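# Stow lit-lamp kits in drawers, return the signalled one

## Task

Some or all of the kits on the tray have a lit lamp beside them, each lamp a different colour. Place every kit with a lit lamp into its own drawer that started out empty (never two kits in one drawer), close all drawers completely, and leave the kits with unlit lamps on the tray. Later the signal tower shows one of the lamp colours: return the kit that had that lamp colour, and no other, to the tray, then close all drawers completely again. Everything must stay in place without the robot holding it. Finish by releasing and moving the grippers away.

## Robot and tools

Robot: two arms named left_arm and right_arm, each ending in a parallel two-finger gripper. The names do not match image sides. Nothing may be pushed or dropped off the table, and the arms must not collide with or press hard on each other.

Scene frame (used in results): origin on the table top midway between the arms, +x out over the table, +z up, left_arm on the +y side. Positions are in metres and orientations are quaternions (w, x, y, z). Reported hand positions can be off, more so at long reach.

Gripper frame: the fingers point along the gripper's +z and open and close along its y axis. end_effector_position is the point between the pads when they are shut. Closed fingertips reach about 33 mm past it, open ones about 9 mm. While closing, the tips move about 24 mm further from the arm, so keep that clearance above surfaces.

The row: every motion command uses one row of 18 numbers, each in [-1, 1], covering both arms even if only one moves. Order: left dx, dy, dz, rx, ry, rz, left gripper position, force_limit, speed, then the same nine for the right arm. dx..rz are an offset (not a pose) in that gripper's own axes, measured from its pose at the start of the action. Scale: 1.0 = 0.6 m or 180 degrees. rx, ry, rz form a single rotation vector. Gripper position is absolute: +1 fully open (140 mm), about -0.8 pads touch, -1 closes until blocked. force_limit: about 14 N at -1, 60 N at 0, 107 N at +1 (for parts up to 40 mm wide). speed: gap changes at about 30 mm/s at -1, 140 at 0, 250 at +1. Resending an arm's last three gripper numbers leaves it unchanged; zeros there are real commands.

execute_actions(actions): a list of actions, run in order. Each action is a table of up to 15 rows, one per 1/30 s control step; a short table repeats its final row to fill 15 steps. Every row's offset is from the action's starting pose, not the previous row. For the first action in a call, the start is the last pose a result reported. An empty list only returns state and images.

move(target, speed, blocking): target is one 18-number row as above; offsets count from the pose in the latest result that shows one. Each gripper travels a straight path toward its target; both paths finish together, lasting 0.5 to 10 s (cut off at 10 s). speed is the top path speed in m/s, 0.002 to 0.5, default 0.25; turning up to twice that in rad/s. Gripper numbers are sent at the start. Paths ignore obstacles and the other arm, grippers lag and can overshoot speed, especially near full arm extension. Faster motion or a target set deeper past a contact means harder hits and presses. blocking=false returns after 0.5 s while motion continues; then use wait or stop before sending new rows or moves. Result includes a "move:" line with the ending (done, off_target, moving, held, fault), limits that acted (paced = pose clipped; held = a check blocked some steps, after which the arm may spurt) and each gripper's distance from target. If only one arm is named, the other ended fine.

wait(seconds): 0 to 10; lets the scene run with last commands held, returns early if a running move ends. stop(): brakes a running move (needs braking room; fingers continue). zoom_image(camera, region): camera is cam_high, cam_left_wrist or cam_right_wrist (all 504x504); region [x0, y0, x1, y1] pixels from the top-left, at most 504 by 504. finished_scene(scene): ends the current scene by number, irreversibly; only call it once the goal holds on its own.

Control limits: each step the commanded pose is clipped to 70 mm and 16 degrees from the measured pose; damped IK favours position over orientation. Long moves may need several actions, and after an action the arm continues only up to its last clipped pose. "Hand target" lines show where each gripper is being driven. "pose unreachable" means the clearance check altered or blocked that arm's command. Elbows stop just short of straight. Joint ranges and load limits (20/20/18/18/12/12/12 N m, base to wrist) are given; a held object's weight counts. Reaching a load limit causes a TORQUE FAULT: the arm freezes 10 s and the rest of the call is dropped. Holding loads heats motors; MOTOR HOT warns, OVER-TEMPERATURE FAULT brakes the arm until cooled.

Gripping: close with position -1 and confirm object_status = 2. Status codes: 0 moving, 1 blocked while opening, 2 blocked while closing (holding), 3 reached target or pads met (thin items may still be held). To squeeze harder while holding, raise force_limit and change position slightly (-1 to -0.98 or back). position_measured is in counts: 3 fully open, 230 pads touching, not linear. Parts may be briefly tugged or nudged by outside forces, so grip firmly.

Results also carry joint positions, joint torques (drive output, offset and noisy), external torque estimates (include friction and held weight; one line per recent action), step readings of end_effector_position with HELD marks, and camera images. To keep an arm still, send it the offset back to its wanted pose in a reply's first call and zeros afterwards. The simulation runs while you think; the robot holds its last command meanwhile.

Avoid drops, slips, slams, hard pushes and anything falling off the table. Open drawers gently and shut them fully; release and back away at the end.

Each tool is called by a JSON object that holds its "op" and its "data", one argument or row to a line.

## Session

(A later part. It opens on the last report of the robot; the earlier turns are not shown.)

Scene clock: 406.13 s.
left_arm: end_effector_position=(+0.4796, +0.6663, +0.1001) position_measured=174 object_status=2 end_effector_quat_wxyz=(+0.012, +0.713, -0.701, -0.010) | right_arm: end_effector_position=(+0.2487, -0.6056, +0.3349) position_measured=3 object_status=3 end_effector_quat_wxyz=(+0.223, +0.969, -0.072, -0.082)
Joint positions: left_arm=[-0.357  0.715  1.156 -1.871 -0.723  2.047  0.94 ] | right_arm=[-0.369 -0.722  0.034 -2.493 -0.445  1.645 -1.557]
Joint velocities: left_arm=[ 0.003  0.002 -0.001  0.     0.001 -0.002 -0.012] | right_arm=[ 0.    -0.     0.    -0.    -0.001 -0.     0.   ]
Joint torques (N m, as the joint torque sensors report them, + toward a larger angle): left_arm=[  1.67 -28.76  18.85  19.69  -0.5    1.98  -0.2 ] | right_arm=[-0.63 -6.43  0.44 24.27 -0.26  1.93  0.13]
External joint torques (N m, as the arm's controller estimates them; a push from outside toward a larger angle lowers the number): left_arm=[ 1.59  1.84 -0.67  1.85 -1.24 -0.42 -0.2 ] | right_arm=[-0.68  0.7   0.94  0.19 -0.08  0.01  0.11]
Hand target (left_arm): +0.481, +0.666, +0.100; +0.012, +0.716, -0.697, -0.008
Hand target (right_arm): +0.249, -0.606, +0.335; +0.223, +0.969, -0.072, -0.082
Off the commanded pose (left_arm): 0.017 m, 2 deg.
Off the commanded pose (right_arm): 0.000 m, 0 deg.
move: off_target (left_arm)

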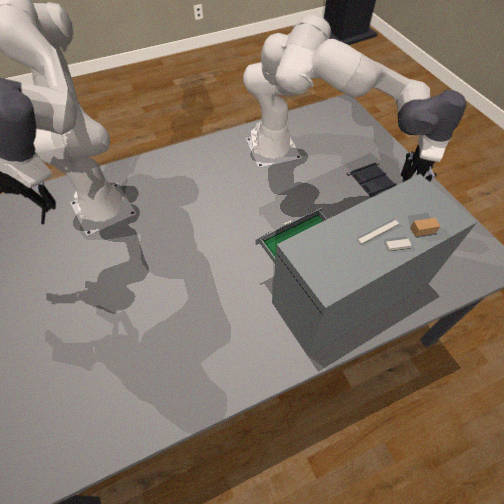

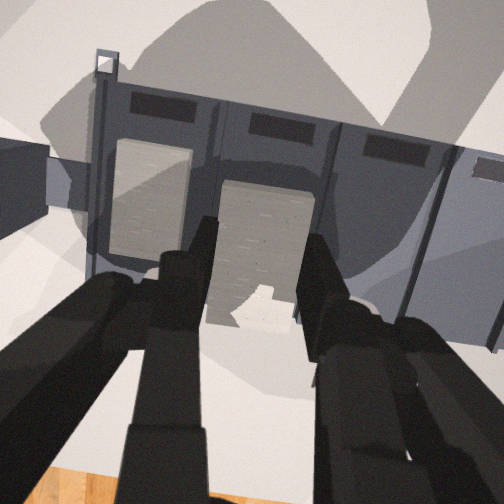

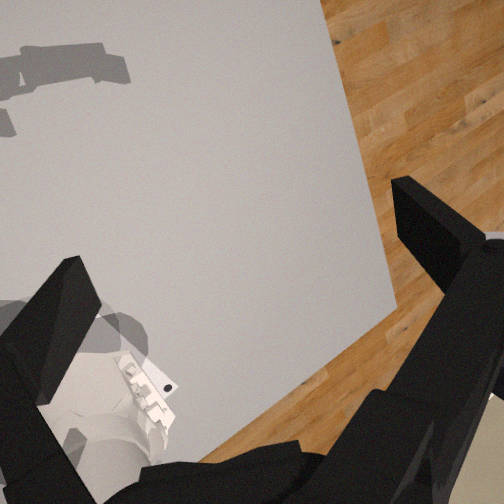

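{"op": "move", "data": {
  "target": [-0.008,-0.002,0.035,0.01,0,-0.008,-1,0,-0.5,0,0,0,0,0,0,1,0,0],
  "speed": 0.04
}}

Scene clock: 408.67 s.
left_arm: end_effector_position=(+0.4804, +0.6692, +0.0794) position_measured=174 object_status=2 end_effector_quat_wxyz=(+0.003, +0.722, -0.692, +0.000) | right_arm: end_effector_position=(+0.2487, -0.6056, +0.3349) position_measured=3 object_status=3 end_effector_quat_wxyz=(+0.223, +0.969, -0.072, -0.082)
Joint positions: left_arm=[-0.335  0.724  1.121 -1.902 -0.769  2.108  0.95 ] | right_arm=[-0.369 -0.722  0.034 -2.493 -0.445  1.645 -1.557]
Joint velocities: left_arm=[ 0.002 -0.001 -0.004 -0.001 -0.     0.015  0.007] | right_arm=[ 0.    -0.    -0.     0.    -0.    -0.    -0.001]
Joint torques (N m, as the joint torque sensors report them, + toward a larger angle): left_arm=[  1.9  -29.59  17.77  16.12  -0.52   3.04   0.31] | right_arm=[-0.52 -6.37  0.65 24.38 -0.31  1.93  0.13]
External joint torques (N m, as the arm's controller estimates them; a push from outside toward a larger angle lowers the number): left_arm=[ 1.93  1.45 -1.56 -1.34 -1.21  0.62  0.31] | right_arm=[-0.49  0.74  1.24  0.3  -0.12  0.    0.11]
Hand target (left_arm): +0.481, +0.671, +0.079; +0.001, +0.722, -0.692, +0.001
Hand target (right_arm): +0.249, -0.606, +0.335; +0.223, +0.969, -0.072, -0.082
Off the commanded pose (left_arm): 0.002 m, 0 deg.
Off the commanded pose (right_arm): 0.000 m, 0 deg.
move: done

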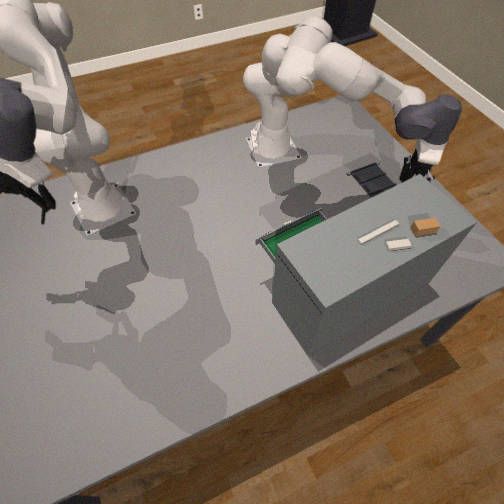

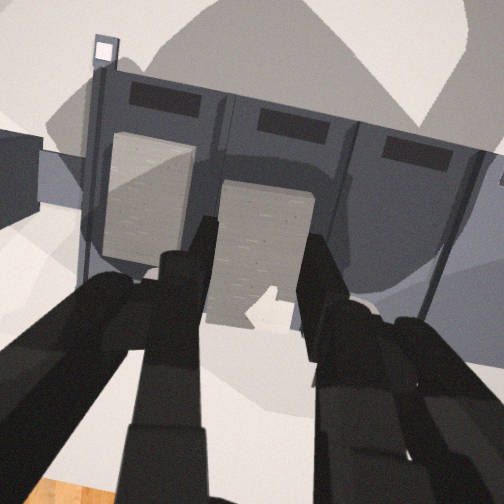

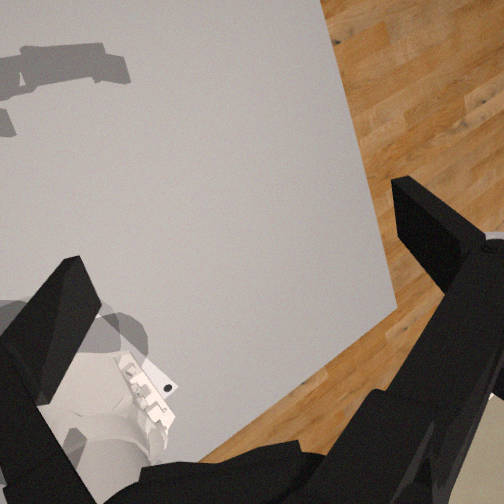

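{"op": "move", "data": {
  "target": [0.024,0.006,0.012,0,0,0.018,-1,0,-0.5,0,0,0,0,0,0,1,0,0],
  "speed": 0.03
}}

Scene clock: 411.87 s.
left_arm: end_effector_position=(+0.4771, +0.6554, +0.0724) position_measured=174 object_status=2 end_effector_quat_wxyz=(+0.004, +0.707, -0.708, +0.000) | right_arm: end_effector_position=(+0.2487, -0.6056, +0.3349) position_measured=3 object_status=3 end_effector_quat_wxyz=(+0.223, +0.969, -0.072, -0.082)
Joint positions: left_arm=[-0.368  0.71   1.119 -1.942 -0.769  2.134  0.983] | right_arm=[-0.369 -0.722  0.034 -2.493 -0.445  1.645 -1.557]
Joint velocities: left_arm=[-0.001  0.001 -0.002 -0.005  0.     0.009  0.021] | right_arm=[ 0.002  0.002  0.001  0.001  0.001 -0.001 -0.001]
Joint torques (N m, as the joint torque sensors report them, + toward a larger angle): left_arm=[ -1.53 -30.92  18.65  15.84   0.87   2.86   0.3 ] | right_arm=[-0.41 -6.26  0.34 24.34 -0.29  1.9   0.1 ]
External joint torques (N m, as the arm's controller estimates them; a push from outside toward a larger angle lowers the number): left_arm=[-1.5  -0.8  -0.25 -1.53  0.21  0.45  0.3 ] | right_arm=[-0.46  0.73  0.83  0.33 -0.12 -0.02  0.09]
Hand target (left_arm): +0.478, +0.655, +0.072; +0.002, +0.702, -0.712, +0.000
Hand target (right_arm): +0.249, -0.606, +0.335; +0.223, +0.969, -0.072, -0.082
Off the commanded pose (left_arm): 0.001 m, 1 deg.
Off the commanded pose (right_arm): 0.000 m, 0 deg.
move: done

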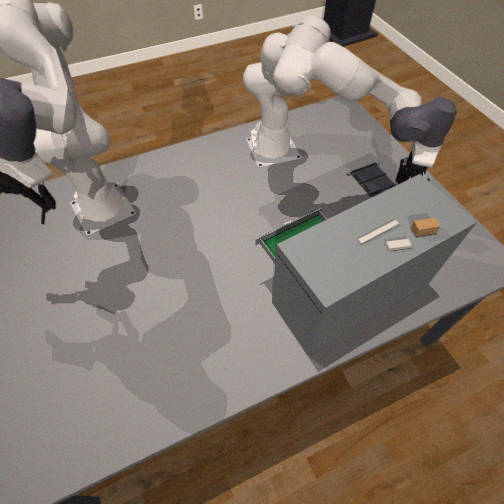

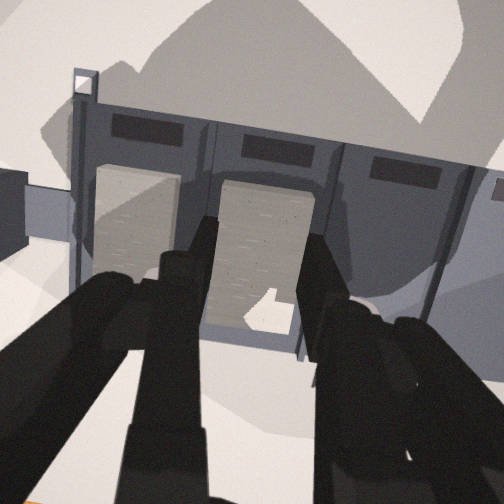

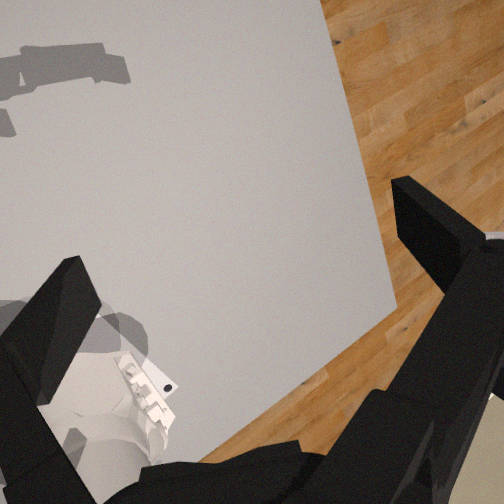

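{"op": "move", "data": {
  "target": [-0.003,0.005,0.034,0,0,0,-1,0,-0.5,0,0,0,0,0,0,1,0,0],
  "speed": 0.02
}}

Scene clock: 414.17 s.
left_arm: end_effector_position=(+0.4746, +0.6552, +0.0528) position_measured=174 object_status=2 end_effector_quat_wxyz=(+0.006, +0.706, -0.708, +0.000) | right_arm: end_effector_position=(+0.2487, -0.6056, +0.3349) position_measured=3 object_status=3 end_effector_quat_wxyz=(+0.223, +0.969, -0.072, -0.082)
Joint positions: left_arm=[-0.341  0.727  1.079 -1.951 -0.79   2.165  0.998] | right_arm=[-0.369 -0.722  0.034 -2.493 -0.445  1.645 -1.557]
Joint velocities: left_arm=[ 0.006  0.    -0.008  0.    -0.001  0.013  0.005] | right_arm=[ 0.     0.001 -0.    -0.     0.001  0.001 -0.001]
Joint torques (N m, as the joint torque sensors report them, + toward a larger angle): left_arm=[  2.43 -29.67  17.56  15.15  -0.52   2.92   0.14] | right_arm=[-0.52 -6.09  0.36 24.46 -0.28  1.95  0.1 ]
External joint torques (N m, as the arm's controller estimates them; a push from outside toward a larger angle lowers the number): left_arm=[ 2.36  1.55 -1.52 -1.78 -1.18  0.49  0.14] | right_arm=[-0.52  0.91  0.92  0.47 -0.1   0.03  0.08]
Hand target (left_arm): +0.474, +0.657, +0.052; +0.004, +0.707, -0.708, +0.001
Hand target (right_arm): +0.249, -0.606, +0.335; +0.223, +0.969, -0.072, -0.082
Off the commanded pose (left_arm): 0.002 m, 0 deg.
Off the commanded pose (right_arm): 0.000 m, 0 deg.
move: done

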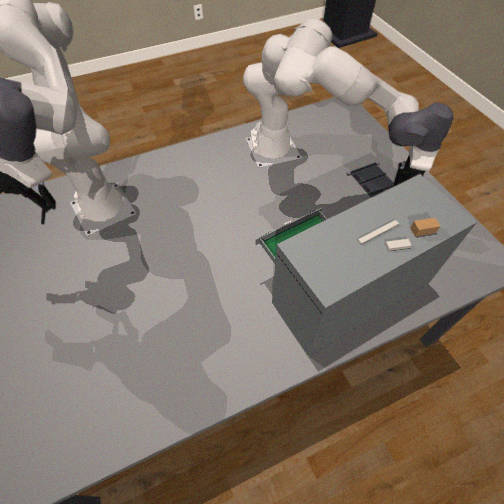

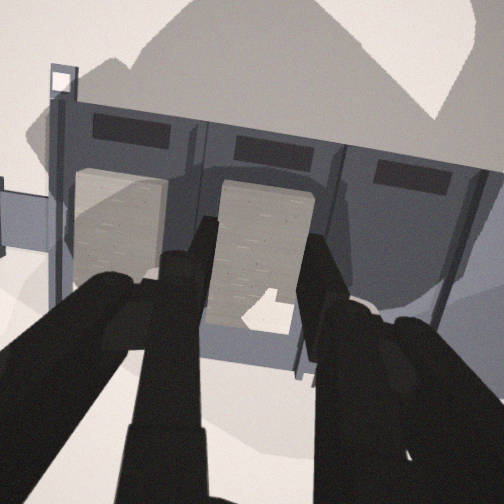

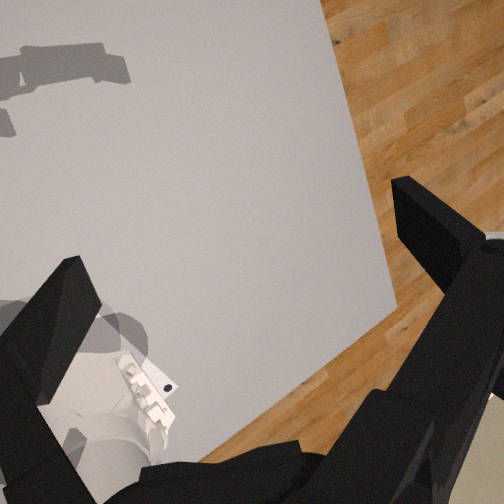

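{"op": "move", "data": {
  "target": [-0.006,0,0.012,0,0,0,-1,0,-0.5,0,0,0,0,0,0,1,0,0],
  "speed": 0.015
}}

Scene clock: 415.87 s.
left_arm: end_effector_position=(+0.4723, +0.6573, +0.0451) position_measured=174 object_status=2 end_effector_quat_wxyz=(+0.009, +0.707, -0.707, -0.001) | right_arm: end_effector_position=(+0.2487, -0.6056, +0.3349) position_measured=3 object_status=3 end_effector_quat_wxyz=(+0.223, +0.969, -0.072, -0.082)
Joint positions: left_arm=[-0.322  0.736  1.06  -1.949 -0.794  2.171  1.001] | right_arm=[-0.369 -0.722  0.034 -2.493 -0.445  1.645 -1.557]
Joint velocities: left_arm=[ 0.007  0.001 -0.008  0.001  0.001  0.006  0.001] | right_arm=[ 0.     0.     0.    -0.001 -0.     0.     0.003]
Joint torques (N m, as the joint torque sensors report them, + toward a larger angle): left_arm=[  1.56 -29.92  18.36  18.36  -0.4    2.87   0.22] | right_arm=[-0.16 -6.52  0.68 24.45 -0.3   1.93  0.14]
External joint torques (N m, as the arm's controller estimates them; a push from outside toward a larger angle lowers the number): left_arm=[ 1.55  1.76 -0.63  1.68 -1.06  0.48  0.22] | right_arm=[-0.16  0.53  1.21  0.45 -0.11  0.02  0.12]
Hand target (left_arm): +0.475, +0.659, +0.045; +0.006, +0.706, -0.708, +0.000
Hand target (right_arm): +0.249, -0.606, +0.335; +0.223, +0.969, -0.072, -0.082
Off the commanded pose (left_arm): 0.003 m, 0 deg.
Off the commanded pose (right_arm): 0.000 m, 0 deg.
move: done

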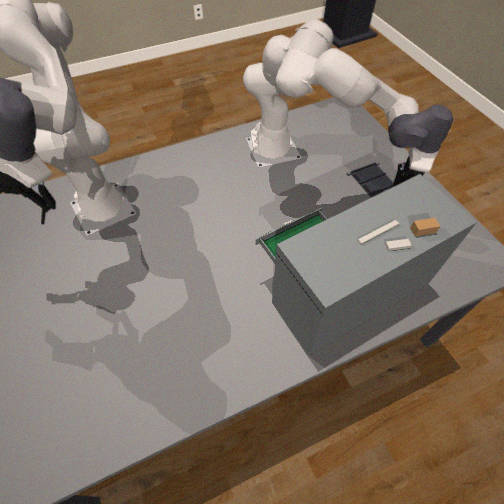

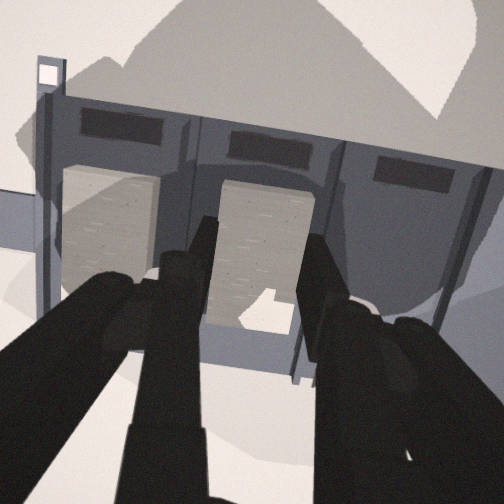

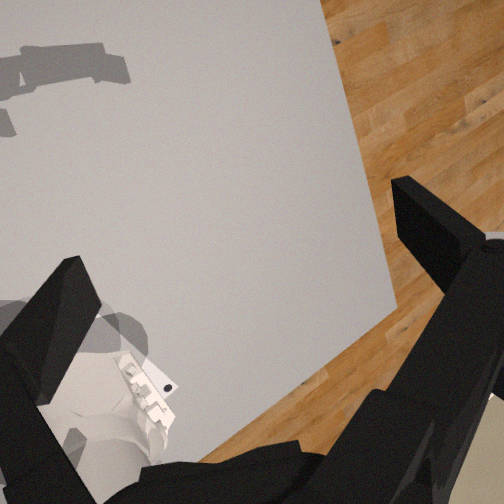

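{"op": "move", "data": {
  "target": [0,-0.003,0.008,0,0,0,-1,0,-0.5,0,0,0,0,0,0,1,0,0],
  "speed": 0.012
}}

{"op": "move", "data": {
  "target": [0,0,0,0,0,0,-0.22,0,-0.5,0,0,0,0,0,0,1,0,0]
}}

{"op": "move", "data": {
  "target": [0,0,-0.1,0,0,0,-0.22,0,-0.5,0,0,0,0,0,0,1,0,0],
  "speed": 0.05
}}

Scene clock: 418.43 s.
left_arm: end_effector_position=(+0.4724, +0.6565, +0.0408) position_measured=174 object_status=2 end_effector_quat_wxyz=(+0.011, +0.707, -0.708, -0.002) | right_arm: end_effector_position=(+0.2487, -0.6056, +0.3349) position_measured=3 object_status=3 end_effector_quat_wxyz=(+0.223, +0.969, -0.072, -0.082)
Joint positions: left_arm=[-0.314  0.742  1.05  -1.945 -0.795  2.173  1.002] | right_arm=[-0.369 -0.722  0.034 -2.493 -0.445  1.645 -1.557]
Joint velocities: left_arm=[ 0.004 -0.001 -0.002  0.002 -0.     0.001 -0.002] | right_arm=[ 0.001  0.    -0.    -0.001  0.    -0.    -0.001]
Joint torques (N m, as the joint torque sensors report them, + toward a larger angle): left_arm=[  2.04 -29.35  17.25  17.4   -0.46   2.7    0.12] | right_arm=[-0.79 -6.65  0.75 24.36 -0.29  1.87  0.14]
External joint torques (N m, as the arm's controller estimates them; a push from outside toward a larger angle lowers the number): left_arm=[ 1.88  2.73 -1.91  0.79 -1.12  0.3   0.12] | right_arm=[-0.8   0.39  1.28  0.36 -0.11 -0.04  0.12]
Hand target (left_arm): +0.474, +0.657, +0.040; +0.009, +0.707, -0.707, -0.001
Hand target (right_arm): +0.249, -0.606, +0.335; +0.223, +0.969, -0.072, -0.082
Off the commanded pose (left_arm): 0.002 m, 0 deg.
Off the commanded pose (right_arm): 0.000 m, 0 deg.
move: done

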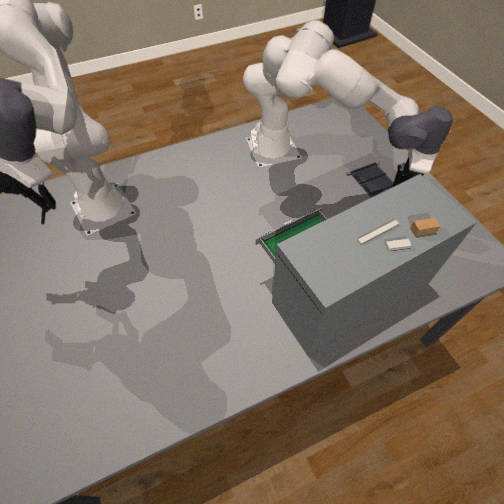

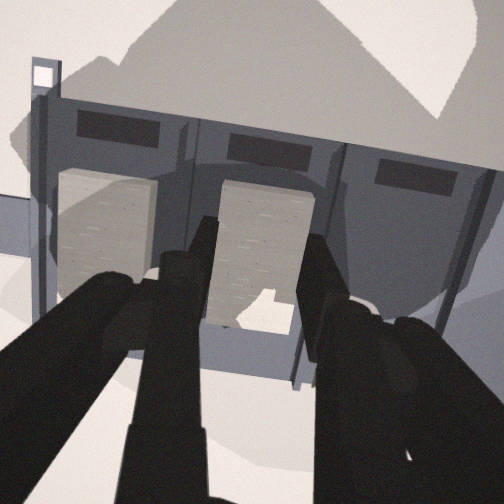

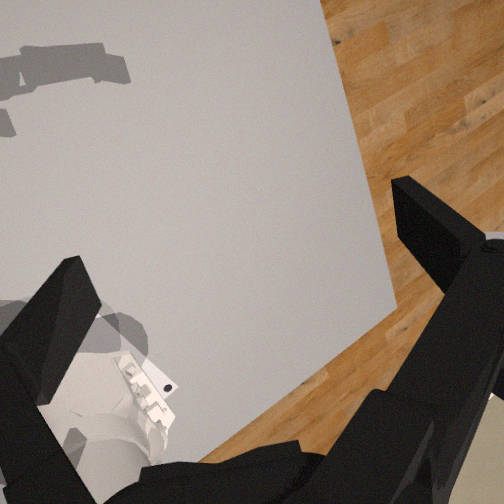

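Scene clock: 418.93 s.
left_arm: end_effector_position=(+0.4724, +0.6565, +0.0408) position_measured=157 object_status=3 end_effector_quat_wxyz=(+0.011, +0.707, -0.708, -0.002) | right_arm: end_effector_position=(+0.2487, -0.6056, +0.3349) position_measured=3 object_status=3 end_effector_quat_wxyz=(+0.223, +0.969, -0.072, -0.082)
Joint positions: left_arm=[-0.314  0.742  1.05  -1.945 -0.795  2.173  1.002] | right_arm=[-0.369 -0.722  0.034 -2.493 -0.445  1.645 -1.557]
Joint velocities: left_arm=[ 0.     0.001 -0.     0.    -0.001  0.     0.001] | right_arm=[-0.     0.    -0.001 -0.002 -0.001 -0.    -0.   ]
Joint torques (N m, as the joint torque sensors report them, + toward a larger angle): left_arm=[  0.51 -31.03  18.72  16.02   0.52   2.3    0.11] | right_arm=[-0.33 -6.56  0.73 24.36 -0.27  1.9   0.12]
External joint torques (N m, as the arm's controller estimates them; a push from outside toward a larger angle lowers the number): left_arm=[ 0.51  1.   -0.31 -0.68 -0.13 -0.1   0.1 ] | right_arm=[-0.33  0.54  1.28  0.35 -0.08 -0.01  0.1 ]
Hand target (left_arm): +0.472, +0.656, +0.041; +0.011, +0.707, -0.708, -0.002
Hand target (right_arm): +0.249, -0.606, +0.335; +0.223, +0.969, -0.072, -0.082
Off the commanded pose (left_arm): 0.000 m, 0 deg.
Off the commanded pose (right_arm): 0.000 m, 0 deg.
move: done

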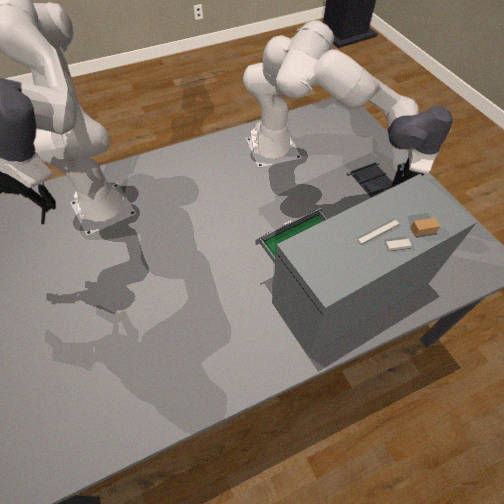

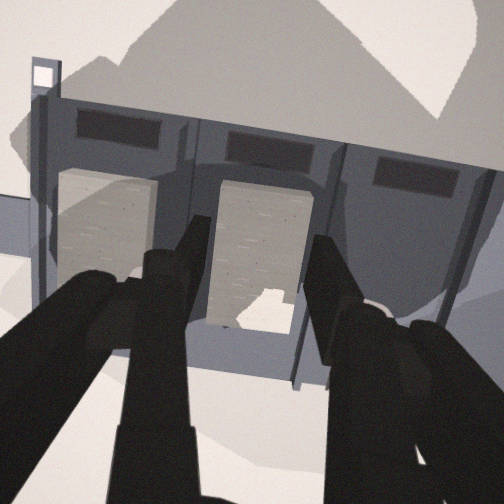

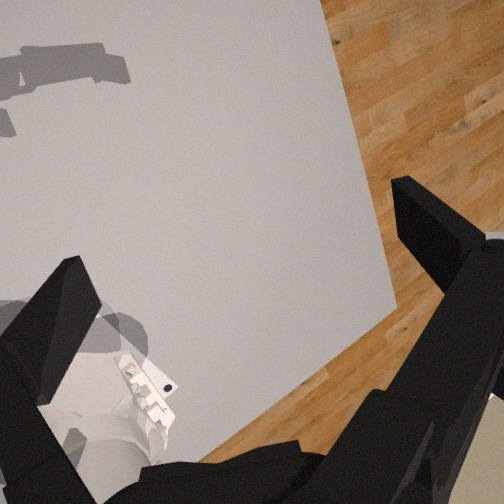

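Scene clock: 420.50 s.
left_arm: end_effector_position=(+0.4723, +0.6591, +0.1007) position_measured=157 object_status=3 end_effector_quat_wxyz=(+0.008, +0.706, -0.708, -0.002) | right_arm: end_effector_position=(+0.2487, -0.6056, +0.3349) position_measured=3 object_status=3 end_effector_quat_wxyz=(+0.223, +0.969, -0.072, -0.082)
Joint positions: left_arm=[-0.391  0.675  1.17  -1.927 -0.719  2.08   0.965] | right_arm=[-0.369 -0.722  0.034 -2.493 -0.445  1.645 -1.557]
Joint velocities: left_arm=[-0.005  0.001  0.004 -0.001 -0.001 -0.014 -0.008] | right_arm=[ 0.    -0.    -0.    -0.001  0.     0.     0.   ]
Joint torques (N m, as the joint torque sensors report them, + toward a larger angle): left_arm=[ -0.54 -27.06  19.83  18.89   1.65   1.94   0.  ] | right_arm=[-0.26 -6.55  0.69 24.41 -0.27  1.91  0.11]
External joint torques (N m, as the arm's controller estimates them; a push from outside toward a larger angle lowers the number): left_arm=[-0.66  1.64  1.23  0.81  0.96 -0.46  0.  ] | right_arm=[-0.27  0.58  1.22  0.32 -0.08 -0.02  0.09]
Hand target (left_arm): +0.472, +0.658, +0.102; +0.010, +0.707, -0.707, -0.004
Hand target (right_arm): +0.249, -0.606, +0.335; +0.223, +0.969, -0.072, -0.082
Off the commanded pose (left_arm): 0.002 m, 0 deg.
Off the commanded pose (right_arm): 0.000 m, 0 deg.
move: done

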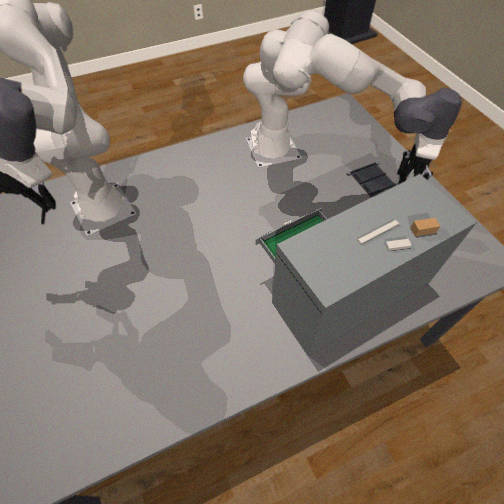

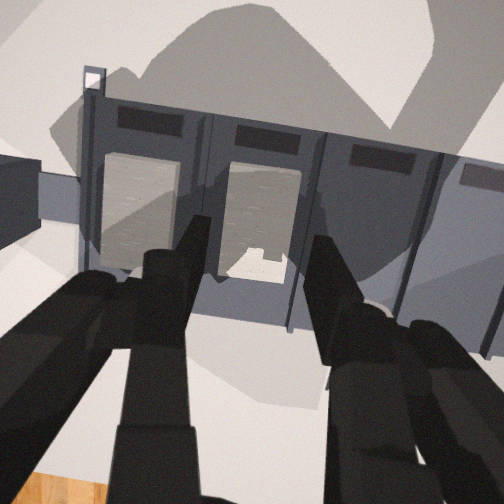

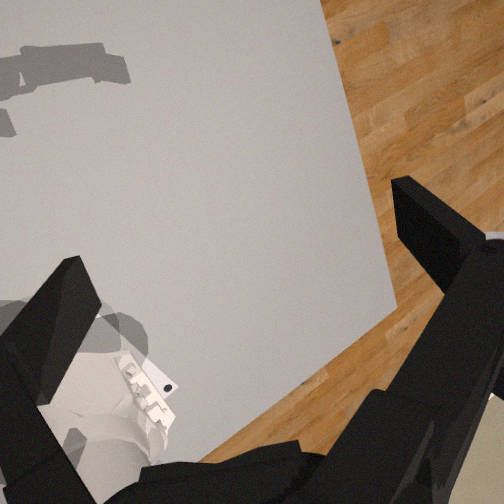

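{"op": "move", "data": {
  "target": [0.433,0.07,-0.25,0,0,0.465,-0.12,0,0,0,0,0,0,0,0,1,0,0],
  "speed": 0.35
}}

{"op": "move", "data": {
  "target": [0.03,-0.46,0.04,0,-0.15,0,-0.12,0,0,0,0,0,0,0,0,1,0,0],
  "speed": 0.25
}}

Scene clock: 425.50 s.
left_arm: end_effector_position=(+0.4323, +0.4032, +0.2634) position_measured=144 object_status=3 end_effector_quat_wxyz=(+0.002, -0.063, +0.998, +0.006) | right_arm: end_effector_position=(+0.2487, -0.6056, +0.3349) position_measured=3 object_status=3 end_effector_quat_wxyz=(+0.223, +0.969, -0.072, -0.082)
Joint positions: left_arm=[-1.869  0.394  2.178 -2.181 -0.332  1.936  1.779] | right_arm=[-0.369 -0.722  0.034 -2.493 -0.445  1.645 -1.557]
Joint velocities: left_arm=[-0.     0.001 -0.001  0.001 -0.001  0.002  0.028] | right_arm=[ 0.001 -0.001  0.     0.     0.    -0.    -0.   ]
Joint torques (N m, as the joint torque sensors report them, + toward a larger angle): left_arm=[-0.51  5.28  9.58 21.44  1.19  2.73  0.28] | right_arm=[-0.43 -6.47  0.42 24.49 -0.27  1.93  0.12]
External joint torques (N m, as the arm's controller estimates them; a push from outside toward a larger angle lowers the number): left_arm=[-0.51 -1.66  0.22 -1.56  0.39  0.29  0.28] | right_arm=[-0.5   0.65  0.88  0.43 -0.09  0.    0.1 ]
Hand target (left_arm): +0.432, +0.404, +0.262; +0.002, -0.056, +0.998, +0.006
Hand target (right_arm): +0.249, -0.606, +0.335; +0.223, +0.969, -0.072, -0.082
Off the commanded pose (left_arm): 0.010 m, 2 deg.
Off the commanded pose (right_arm): 0.000 m, 0 deg.
move: off_target (left_arm)

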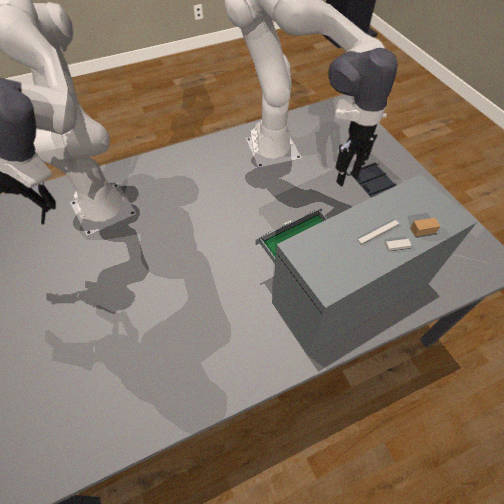

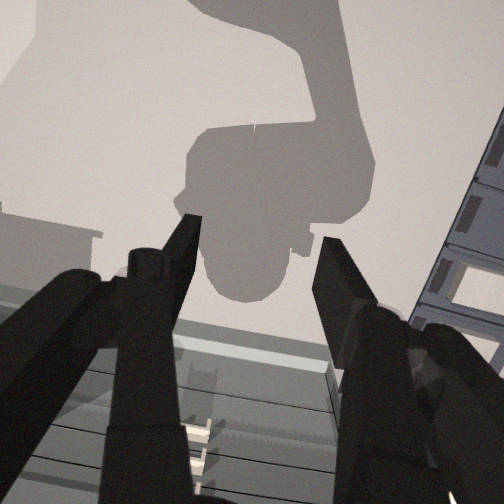

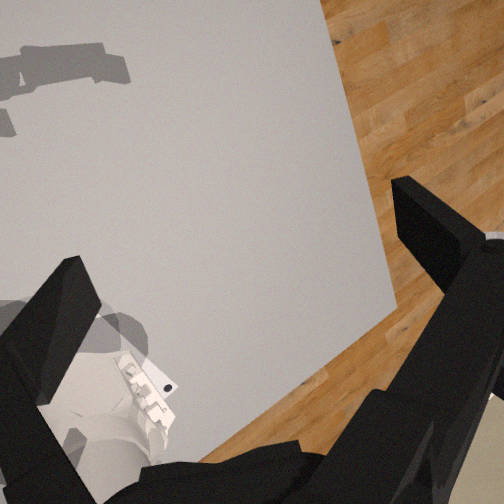

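Scene clock: 427.40 s.
left_arm: end_effector_position=(+0.4472, +0.1237, +0.2357) position_measured=144 object_status=3 end_effector_quat_wxyz=(+0.232, -0.052, +0.971, +0.021) | right_arm: end_effector_position=(+0.2487, -0.6056, +0.3349) position_measured=3 object_status=3 end_effector_quat_wxyz=(+0.223, +0.969, -0.072, -0.082)
Joint positions: left_arm=[-2.19   0.921  1.86  -2.393 -0.874  2.333  1.505] | right_arm=[-0.369 -0.722  0.034 -2.493 -0.445  1.645 -1.557]
Joint velocities: left_arm=[ 0.001  0.002 -0.     0.001 -0.007 -0.001 -0.024] | right_arm=[-0.     0.001 -0.001  0.001  0.     0.    -0.002]
Joint torques (N m, as the joint torque sensors report them, + toward a larger angle): left_arm=[  2.21 -10.17  19.37  16.87  -0.49   3.72  -0.04] | right_arm=[-0.62 -6.27  0.62 24.5  -0.25  1.91  0.12]
External joint torques (N m, as the arm's controller estimates them; a push from outside toward a larger angle lowers the number): left_arm=[ 2.17  0.66 -2.09  1.21 -1.27  0.47 -0.03] | right_arm=[-0.59  0.79  1.21  0.48 -0.07  0.    0.1 ]
Hand target (left_arm): +0.449, +0.123, +0.237; +0.235, -0.059, +0.970, +0.019
Hand target (right_arm): +0.249, -0.606, +0.335; +0.223, +0.969, -0.072, -0.082
Off the commanded pose (left_arm): 0.004 m, 1 deg.
Off the commanded pose (right_arm): 0.000 m, 0 deg.
move: off_target (left_arm)

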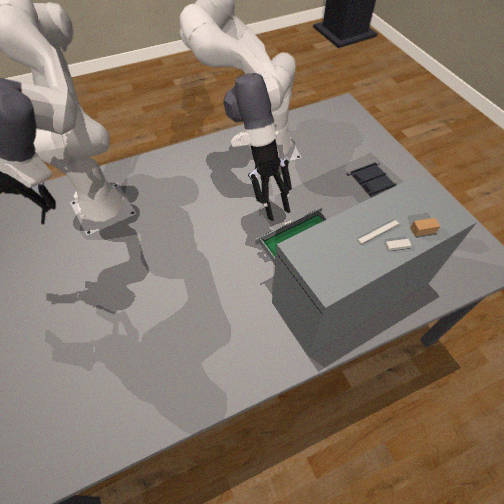

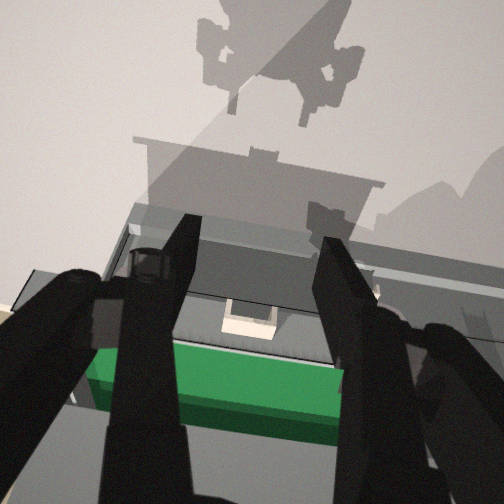

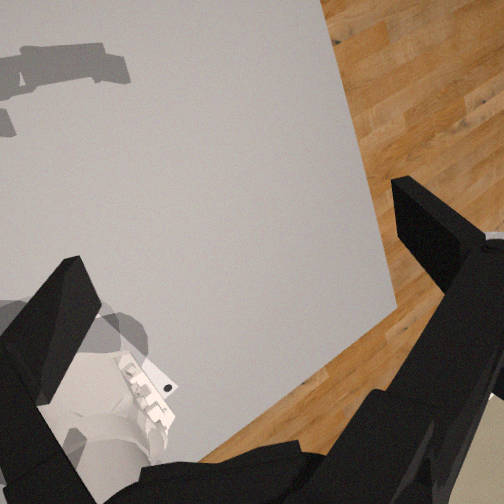

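{"op": "move", "data": {
  "target": [-0.05,0,0.042,0,0,0,-0.12,0,0,0,0,0,0,0,0,1,0,0],
  "speed": 0.06
}}

{"op": "move", "data": {
  "target": [-0.19,0,0.105,0,0,0,-0.12,0,0,0,0,0,0,0,0,1,0,0],
  "speed": 0.05
}}

Scene clock: 429.90 s.
left_arm: end_effector_position=(+0.4834, +0.1282, +0.2253) position_measured=144 object_status=3 end_effector_quat_wxyz=(+0.230, -0.057, +0.971, +0.020) | right_arm: end_effector_position=(+0.2487, -0.6056, +0.3349) position_measured=3 object_status=3 end_effector_quat_wxyz=(+0.223, +0.969, -0.072, -0.082)
Joint positions: left_arm=[-2.045  0.86   1.765 -2.316 -0.875  2.377  1.526] | right_arm=[-0.369 -0.722  0.034 -2.493 -0.445  1.645 -1.557]
Joint velocities: left_arm=[ 0.001 -0.001 -0.004  0.003  0.001  0.009  0.014] | right_arm=[ 0.001  0.001 -0.001 -0.001 -0.001 -0.001  0.001]
Joint torques (N m, as the joint torque sensors report them, + toward a larger angle): left_arm=[  3.24 -13.04  20.23  17.43   0.94   3.57   0.17] | right_arm=[-0.55 -6.59  0.55 24.36 -0.29  1.91  0.13]
External joint torques (N m, as the arm's controller estimates them; a push from outside toward a larger angle lowers the number): left_arm=[ 3.26 -0.69 -1.49  1.45  0.17  0.32  0.18] | right_arm=[-0.52  0.45  1.15  0.36 -0.1   0.    0.11]
Hand target (left_arm): +0.485, +0.128, +0.226; +0.232, -0.052, +0.971, +0.021
Hand target (right_arm): +0.249, -0.606, +0.335; +0.223, +0.969, -0.072, -0.082
Off the commanded pose (left_arm): 0.002 m, 1 deg.
Off the commanded pose (right_arm): 0.000 m, 0 deg.
move: done

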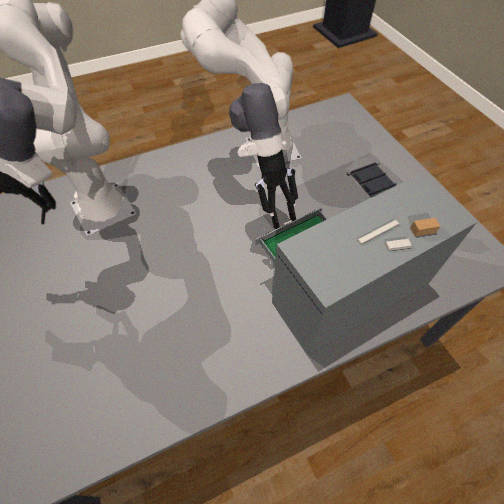

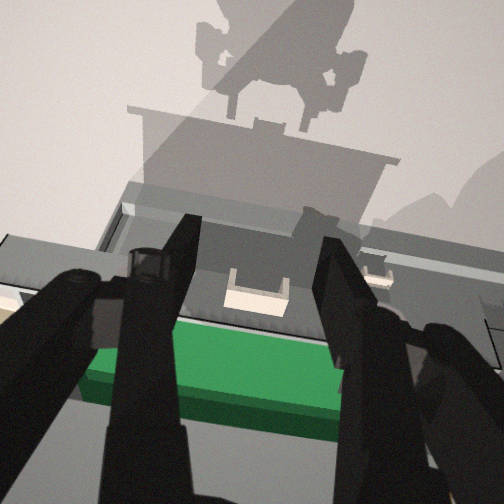

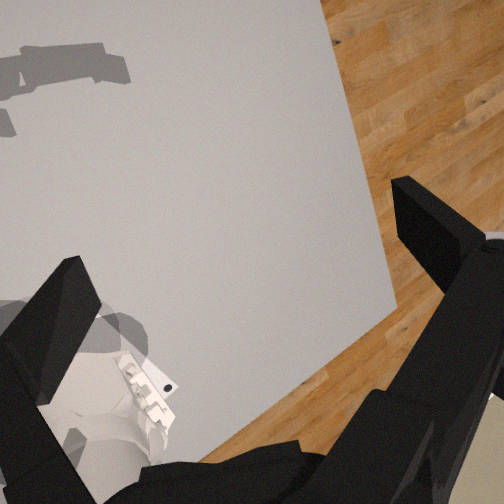

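Scene clock: 432.80 s.
left_arm: end_effector_position=(+0.6115, +0.1430, +0.2176) position_measured=144 object_status=3 end_effector_quat_wxyz=(+0.227, -0.060, +0.972, +0.015) | right_arm: end_effector_position=(+0.2487, -0.6056, +0.3349) position_measured=3 object_status=3 end_effector_quat_wxyz=(+0.223, +0.969, -0.072, -0.082)
Joint positions: left_arm=[-1.512  0.812  1.452 -1.954 -0.875  2.374  1.584] | right_arm=[-0.369 -0.722  0.034 -2.493 -0.445  1.645 -1.557]
Joint velocities: left_arm=[ 0.006  0.001 -0.003  0.005  0.    -0.003  0.004] | right_arm=[-0.001  0.     0.002  0.    -0.    -0.    -0.001]
Joint torques (N m, as the joint torque sensors report them, + toward a larger angle): left_arm=[  2.79 -21.86  22.59  17.66   1.91   3.1    0.24] | right_arm=[-0.27 -6.28  0.52 24.41 -0.3   1.94  0.11]
External joint torques (N m, as the arm's controller estimates them; a push from outside toward a larger angle lowers the number): left_arm=[ 2.87  2.27 -0.82  0.98  1.14 -0.15  0.25] | right_arm=[-0.29  0.77  1.02  0.4  -0.11  0.02  0.09]
Hand target (left_arm): +0.612, +0.144, +0.217; +0.227, -0.057, +0.972, +0.019
Hand target (right_arm): +0.249, -0.606, +0.335; +0.223, +0.969, -0.072, -0.082
Off the commanded pose (left_arm): 0.003 m, 1 deg.
Off the commanded pose (right_arm): 0.000 m, 0 deg.
move: done

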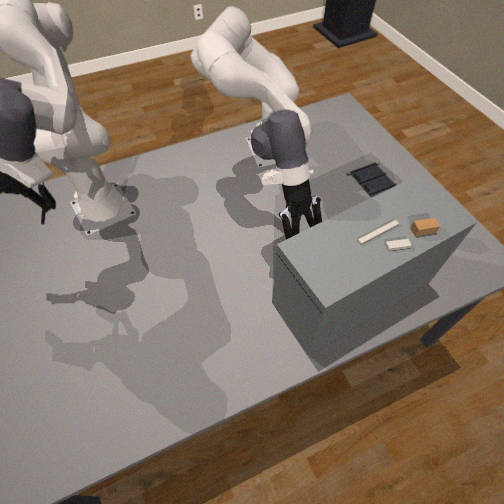

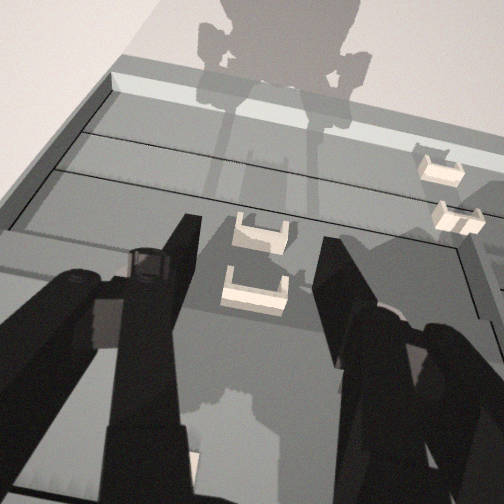

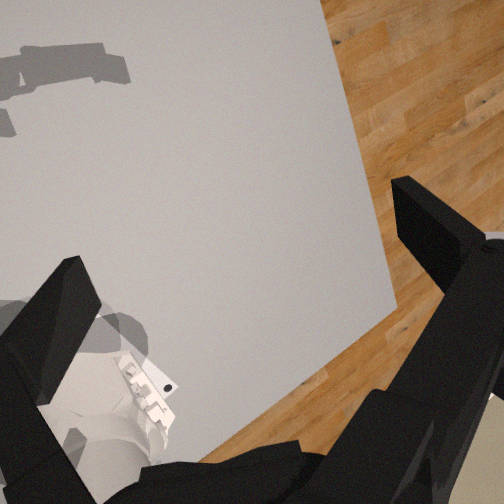

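{"op": "move", "data": {
  "target": [-0.028,0,0.003,0,0,0,-0.12,0,0,0,0,0,0,0,0,1,0,0],
  "speed": 0.025
}}

{"op": "move", "data": {
  "target": [0.15,0.1,-0.15,0,0,0,1,0,0,0,0,0,0,0,0,1,0,0],
  "speed": 0.15
}}

Scene clock: 435.13 s.
left_arm: end_effector_position=(+0.6191, +0.1423, +0.2161) position_measured=144 object_status=3 end_effector_quat_wxyz=(+0.216, -0.057, +0.975, +0.015) | right_arm: end_effector_position=(+0.2487, -0.6056, +0.3349) position_measured=3 object_status=3 end_effector_quat_wxyz=(+0.223, +0.969, -0.072, -0.082)
Joint positions: left_arm=[-1.462  0.822  1.431 -1.904 -0.875  2.333  1.589] | right_arm=[-0.369 -0.722  0.034 -2.493 -0.445  1.645 -1.557]
Joint velocities: left_arm=[ 0.007  0.015  0.001  0.011 -0.001 -0.014  0.007] | right_arm=[-0.     0.     0.001 -0.001  0.    -0.     0.   ]
Joint torques (N m, as the joint torque sensors report them, + toward a larger angle): left_arm=[  4.22 -23.3   25.62  21.14   0.04   5.45  -0.15] | right_arm=[-0.34 -6.33  0.46 24.45 -0.27  1.92  0.11]
External joint torques (N m, as the arm's controller estimates them; a push from outside toward a larger angle lowers the number): left_arm=[ 4.17  2.54  1.82  4.62 -0.72  2.27 -0.15] | right_arm=[-0.35  0.73  1.    0.46 -0.09  0.01  0.09]
Hand target (left_arm): +0.627, +0.145, +0.223; +0.227, -0.060, +0.972, +0.016
Hand target (right_arm): +0.249, -0.606, +0.335; +0.223, +0.969, -0.072, -0.082
Off the commanded pose (left_arm): 0.011 m, 1 deg.
Off the commanded pose (right_arm): 0.000 m, 0 deg.
move: off_target (left_arm)

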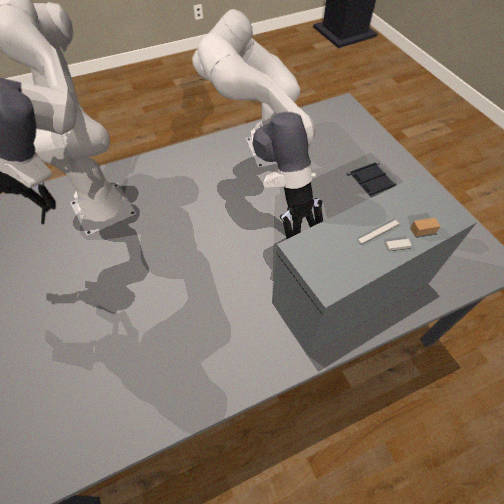

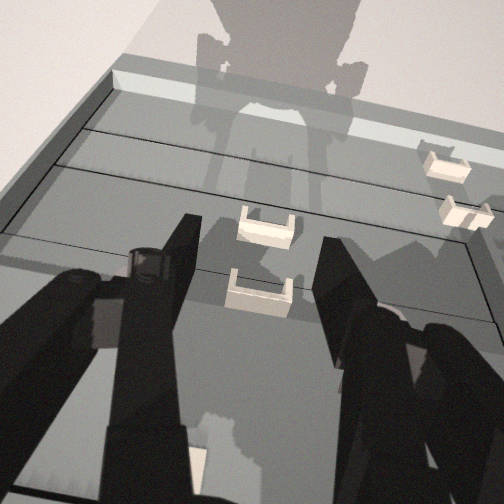

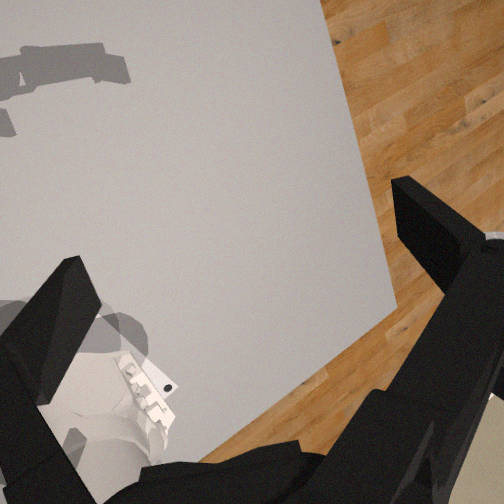

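Scene clock: 436.57 s.
left_arm: end_effector_position=(+0.4953, +0.1867, +0.2634) position_measured=3 object_status=3 end_effector_quat_wxyz=(+0.222, -0.061, +0.973, +0.014) | right_arm: end_effector_position=(+0.2487, -0.6056, +0.3349) position_measured=3 object_status=3 end_effector_quat_wxyz=(+0.223, +0.969, -0.072, -0.082)
Joint positions: left_arm=[-2.014  0.841  1.9   -2.314 -0.857  2.295  1.645] | right_arm=[-0.369 -0.722  0.034 -2.493 -0.445  1.645 -1.557]
Joint velocities: left_arm=[-0.004  0.002  0.001 -0.001  0.004 -0.004  0.008] | right_arm=[ 0.    -0.001 -0.002 -0.     0.    -0.001  0.002]
Joint torques (N m, as the joint torque sensors report them, + toward a larger angle): left_arm=[-1.78 -8.74 20.28 16.29  1.79  2.73  0.17] | right_arm=[-0.42 -6.38  0.48 24.2  -0.27  1.92  0.11]
External joint torques (N m, as the arm's controller estimates them; a push from outside toward a larger angle lowers the number): left_arm=[-1.73  0.77 -0.16 -1.2   1.   -0.48  0.18] | right_arm=[-0.38  0.81  1.08  0.11 -0.08  0.    0.09]
Hand target (left_arm): +0.493, +0.188, +0.262; +0.220, -0.057, +0.974, +0.017
Hand target (right_arm): +0.249, -0.606, +0.335; +0.223, +0.969, -0.072, -0.082
Off the commanded pose (left_arm): 0.004 m, 1 deg.
Off the commanded pose (right_arm): 0.000 m, 0 deg.
move: off_target (left_arm)

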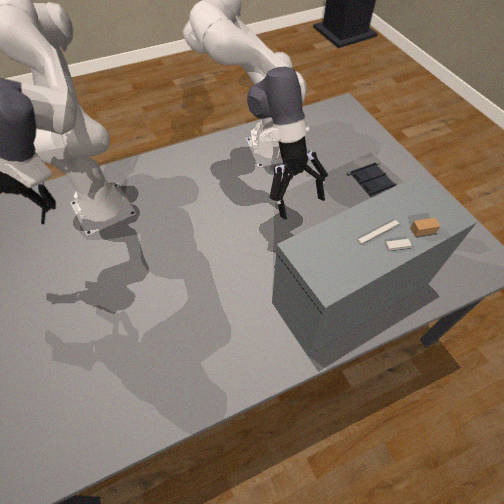

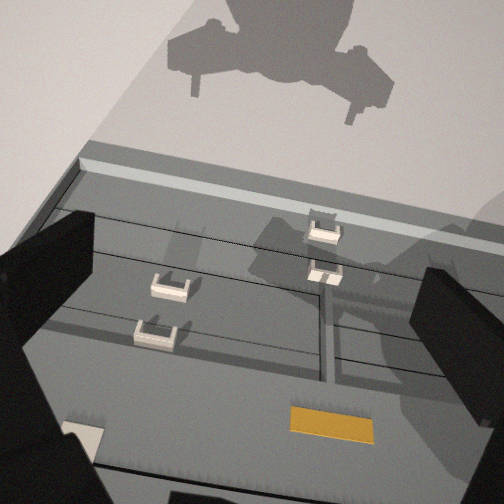

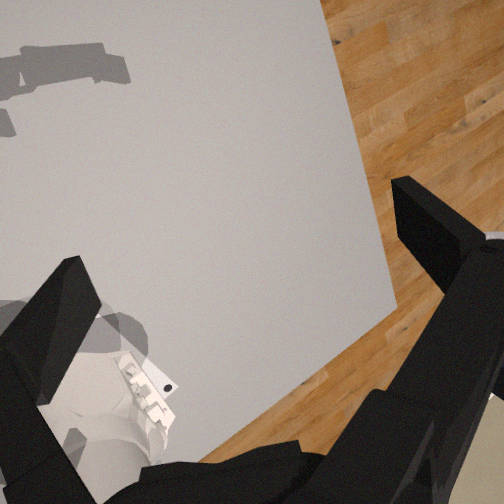

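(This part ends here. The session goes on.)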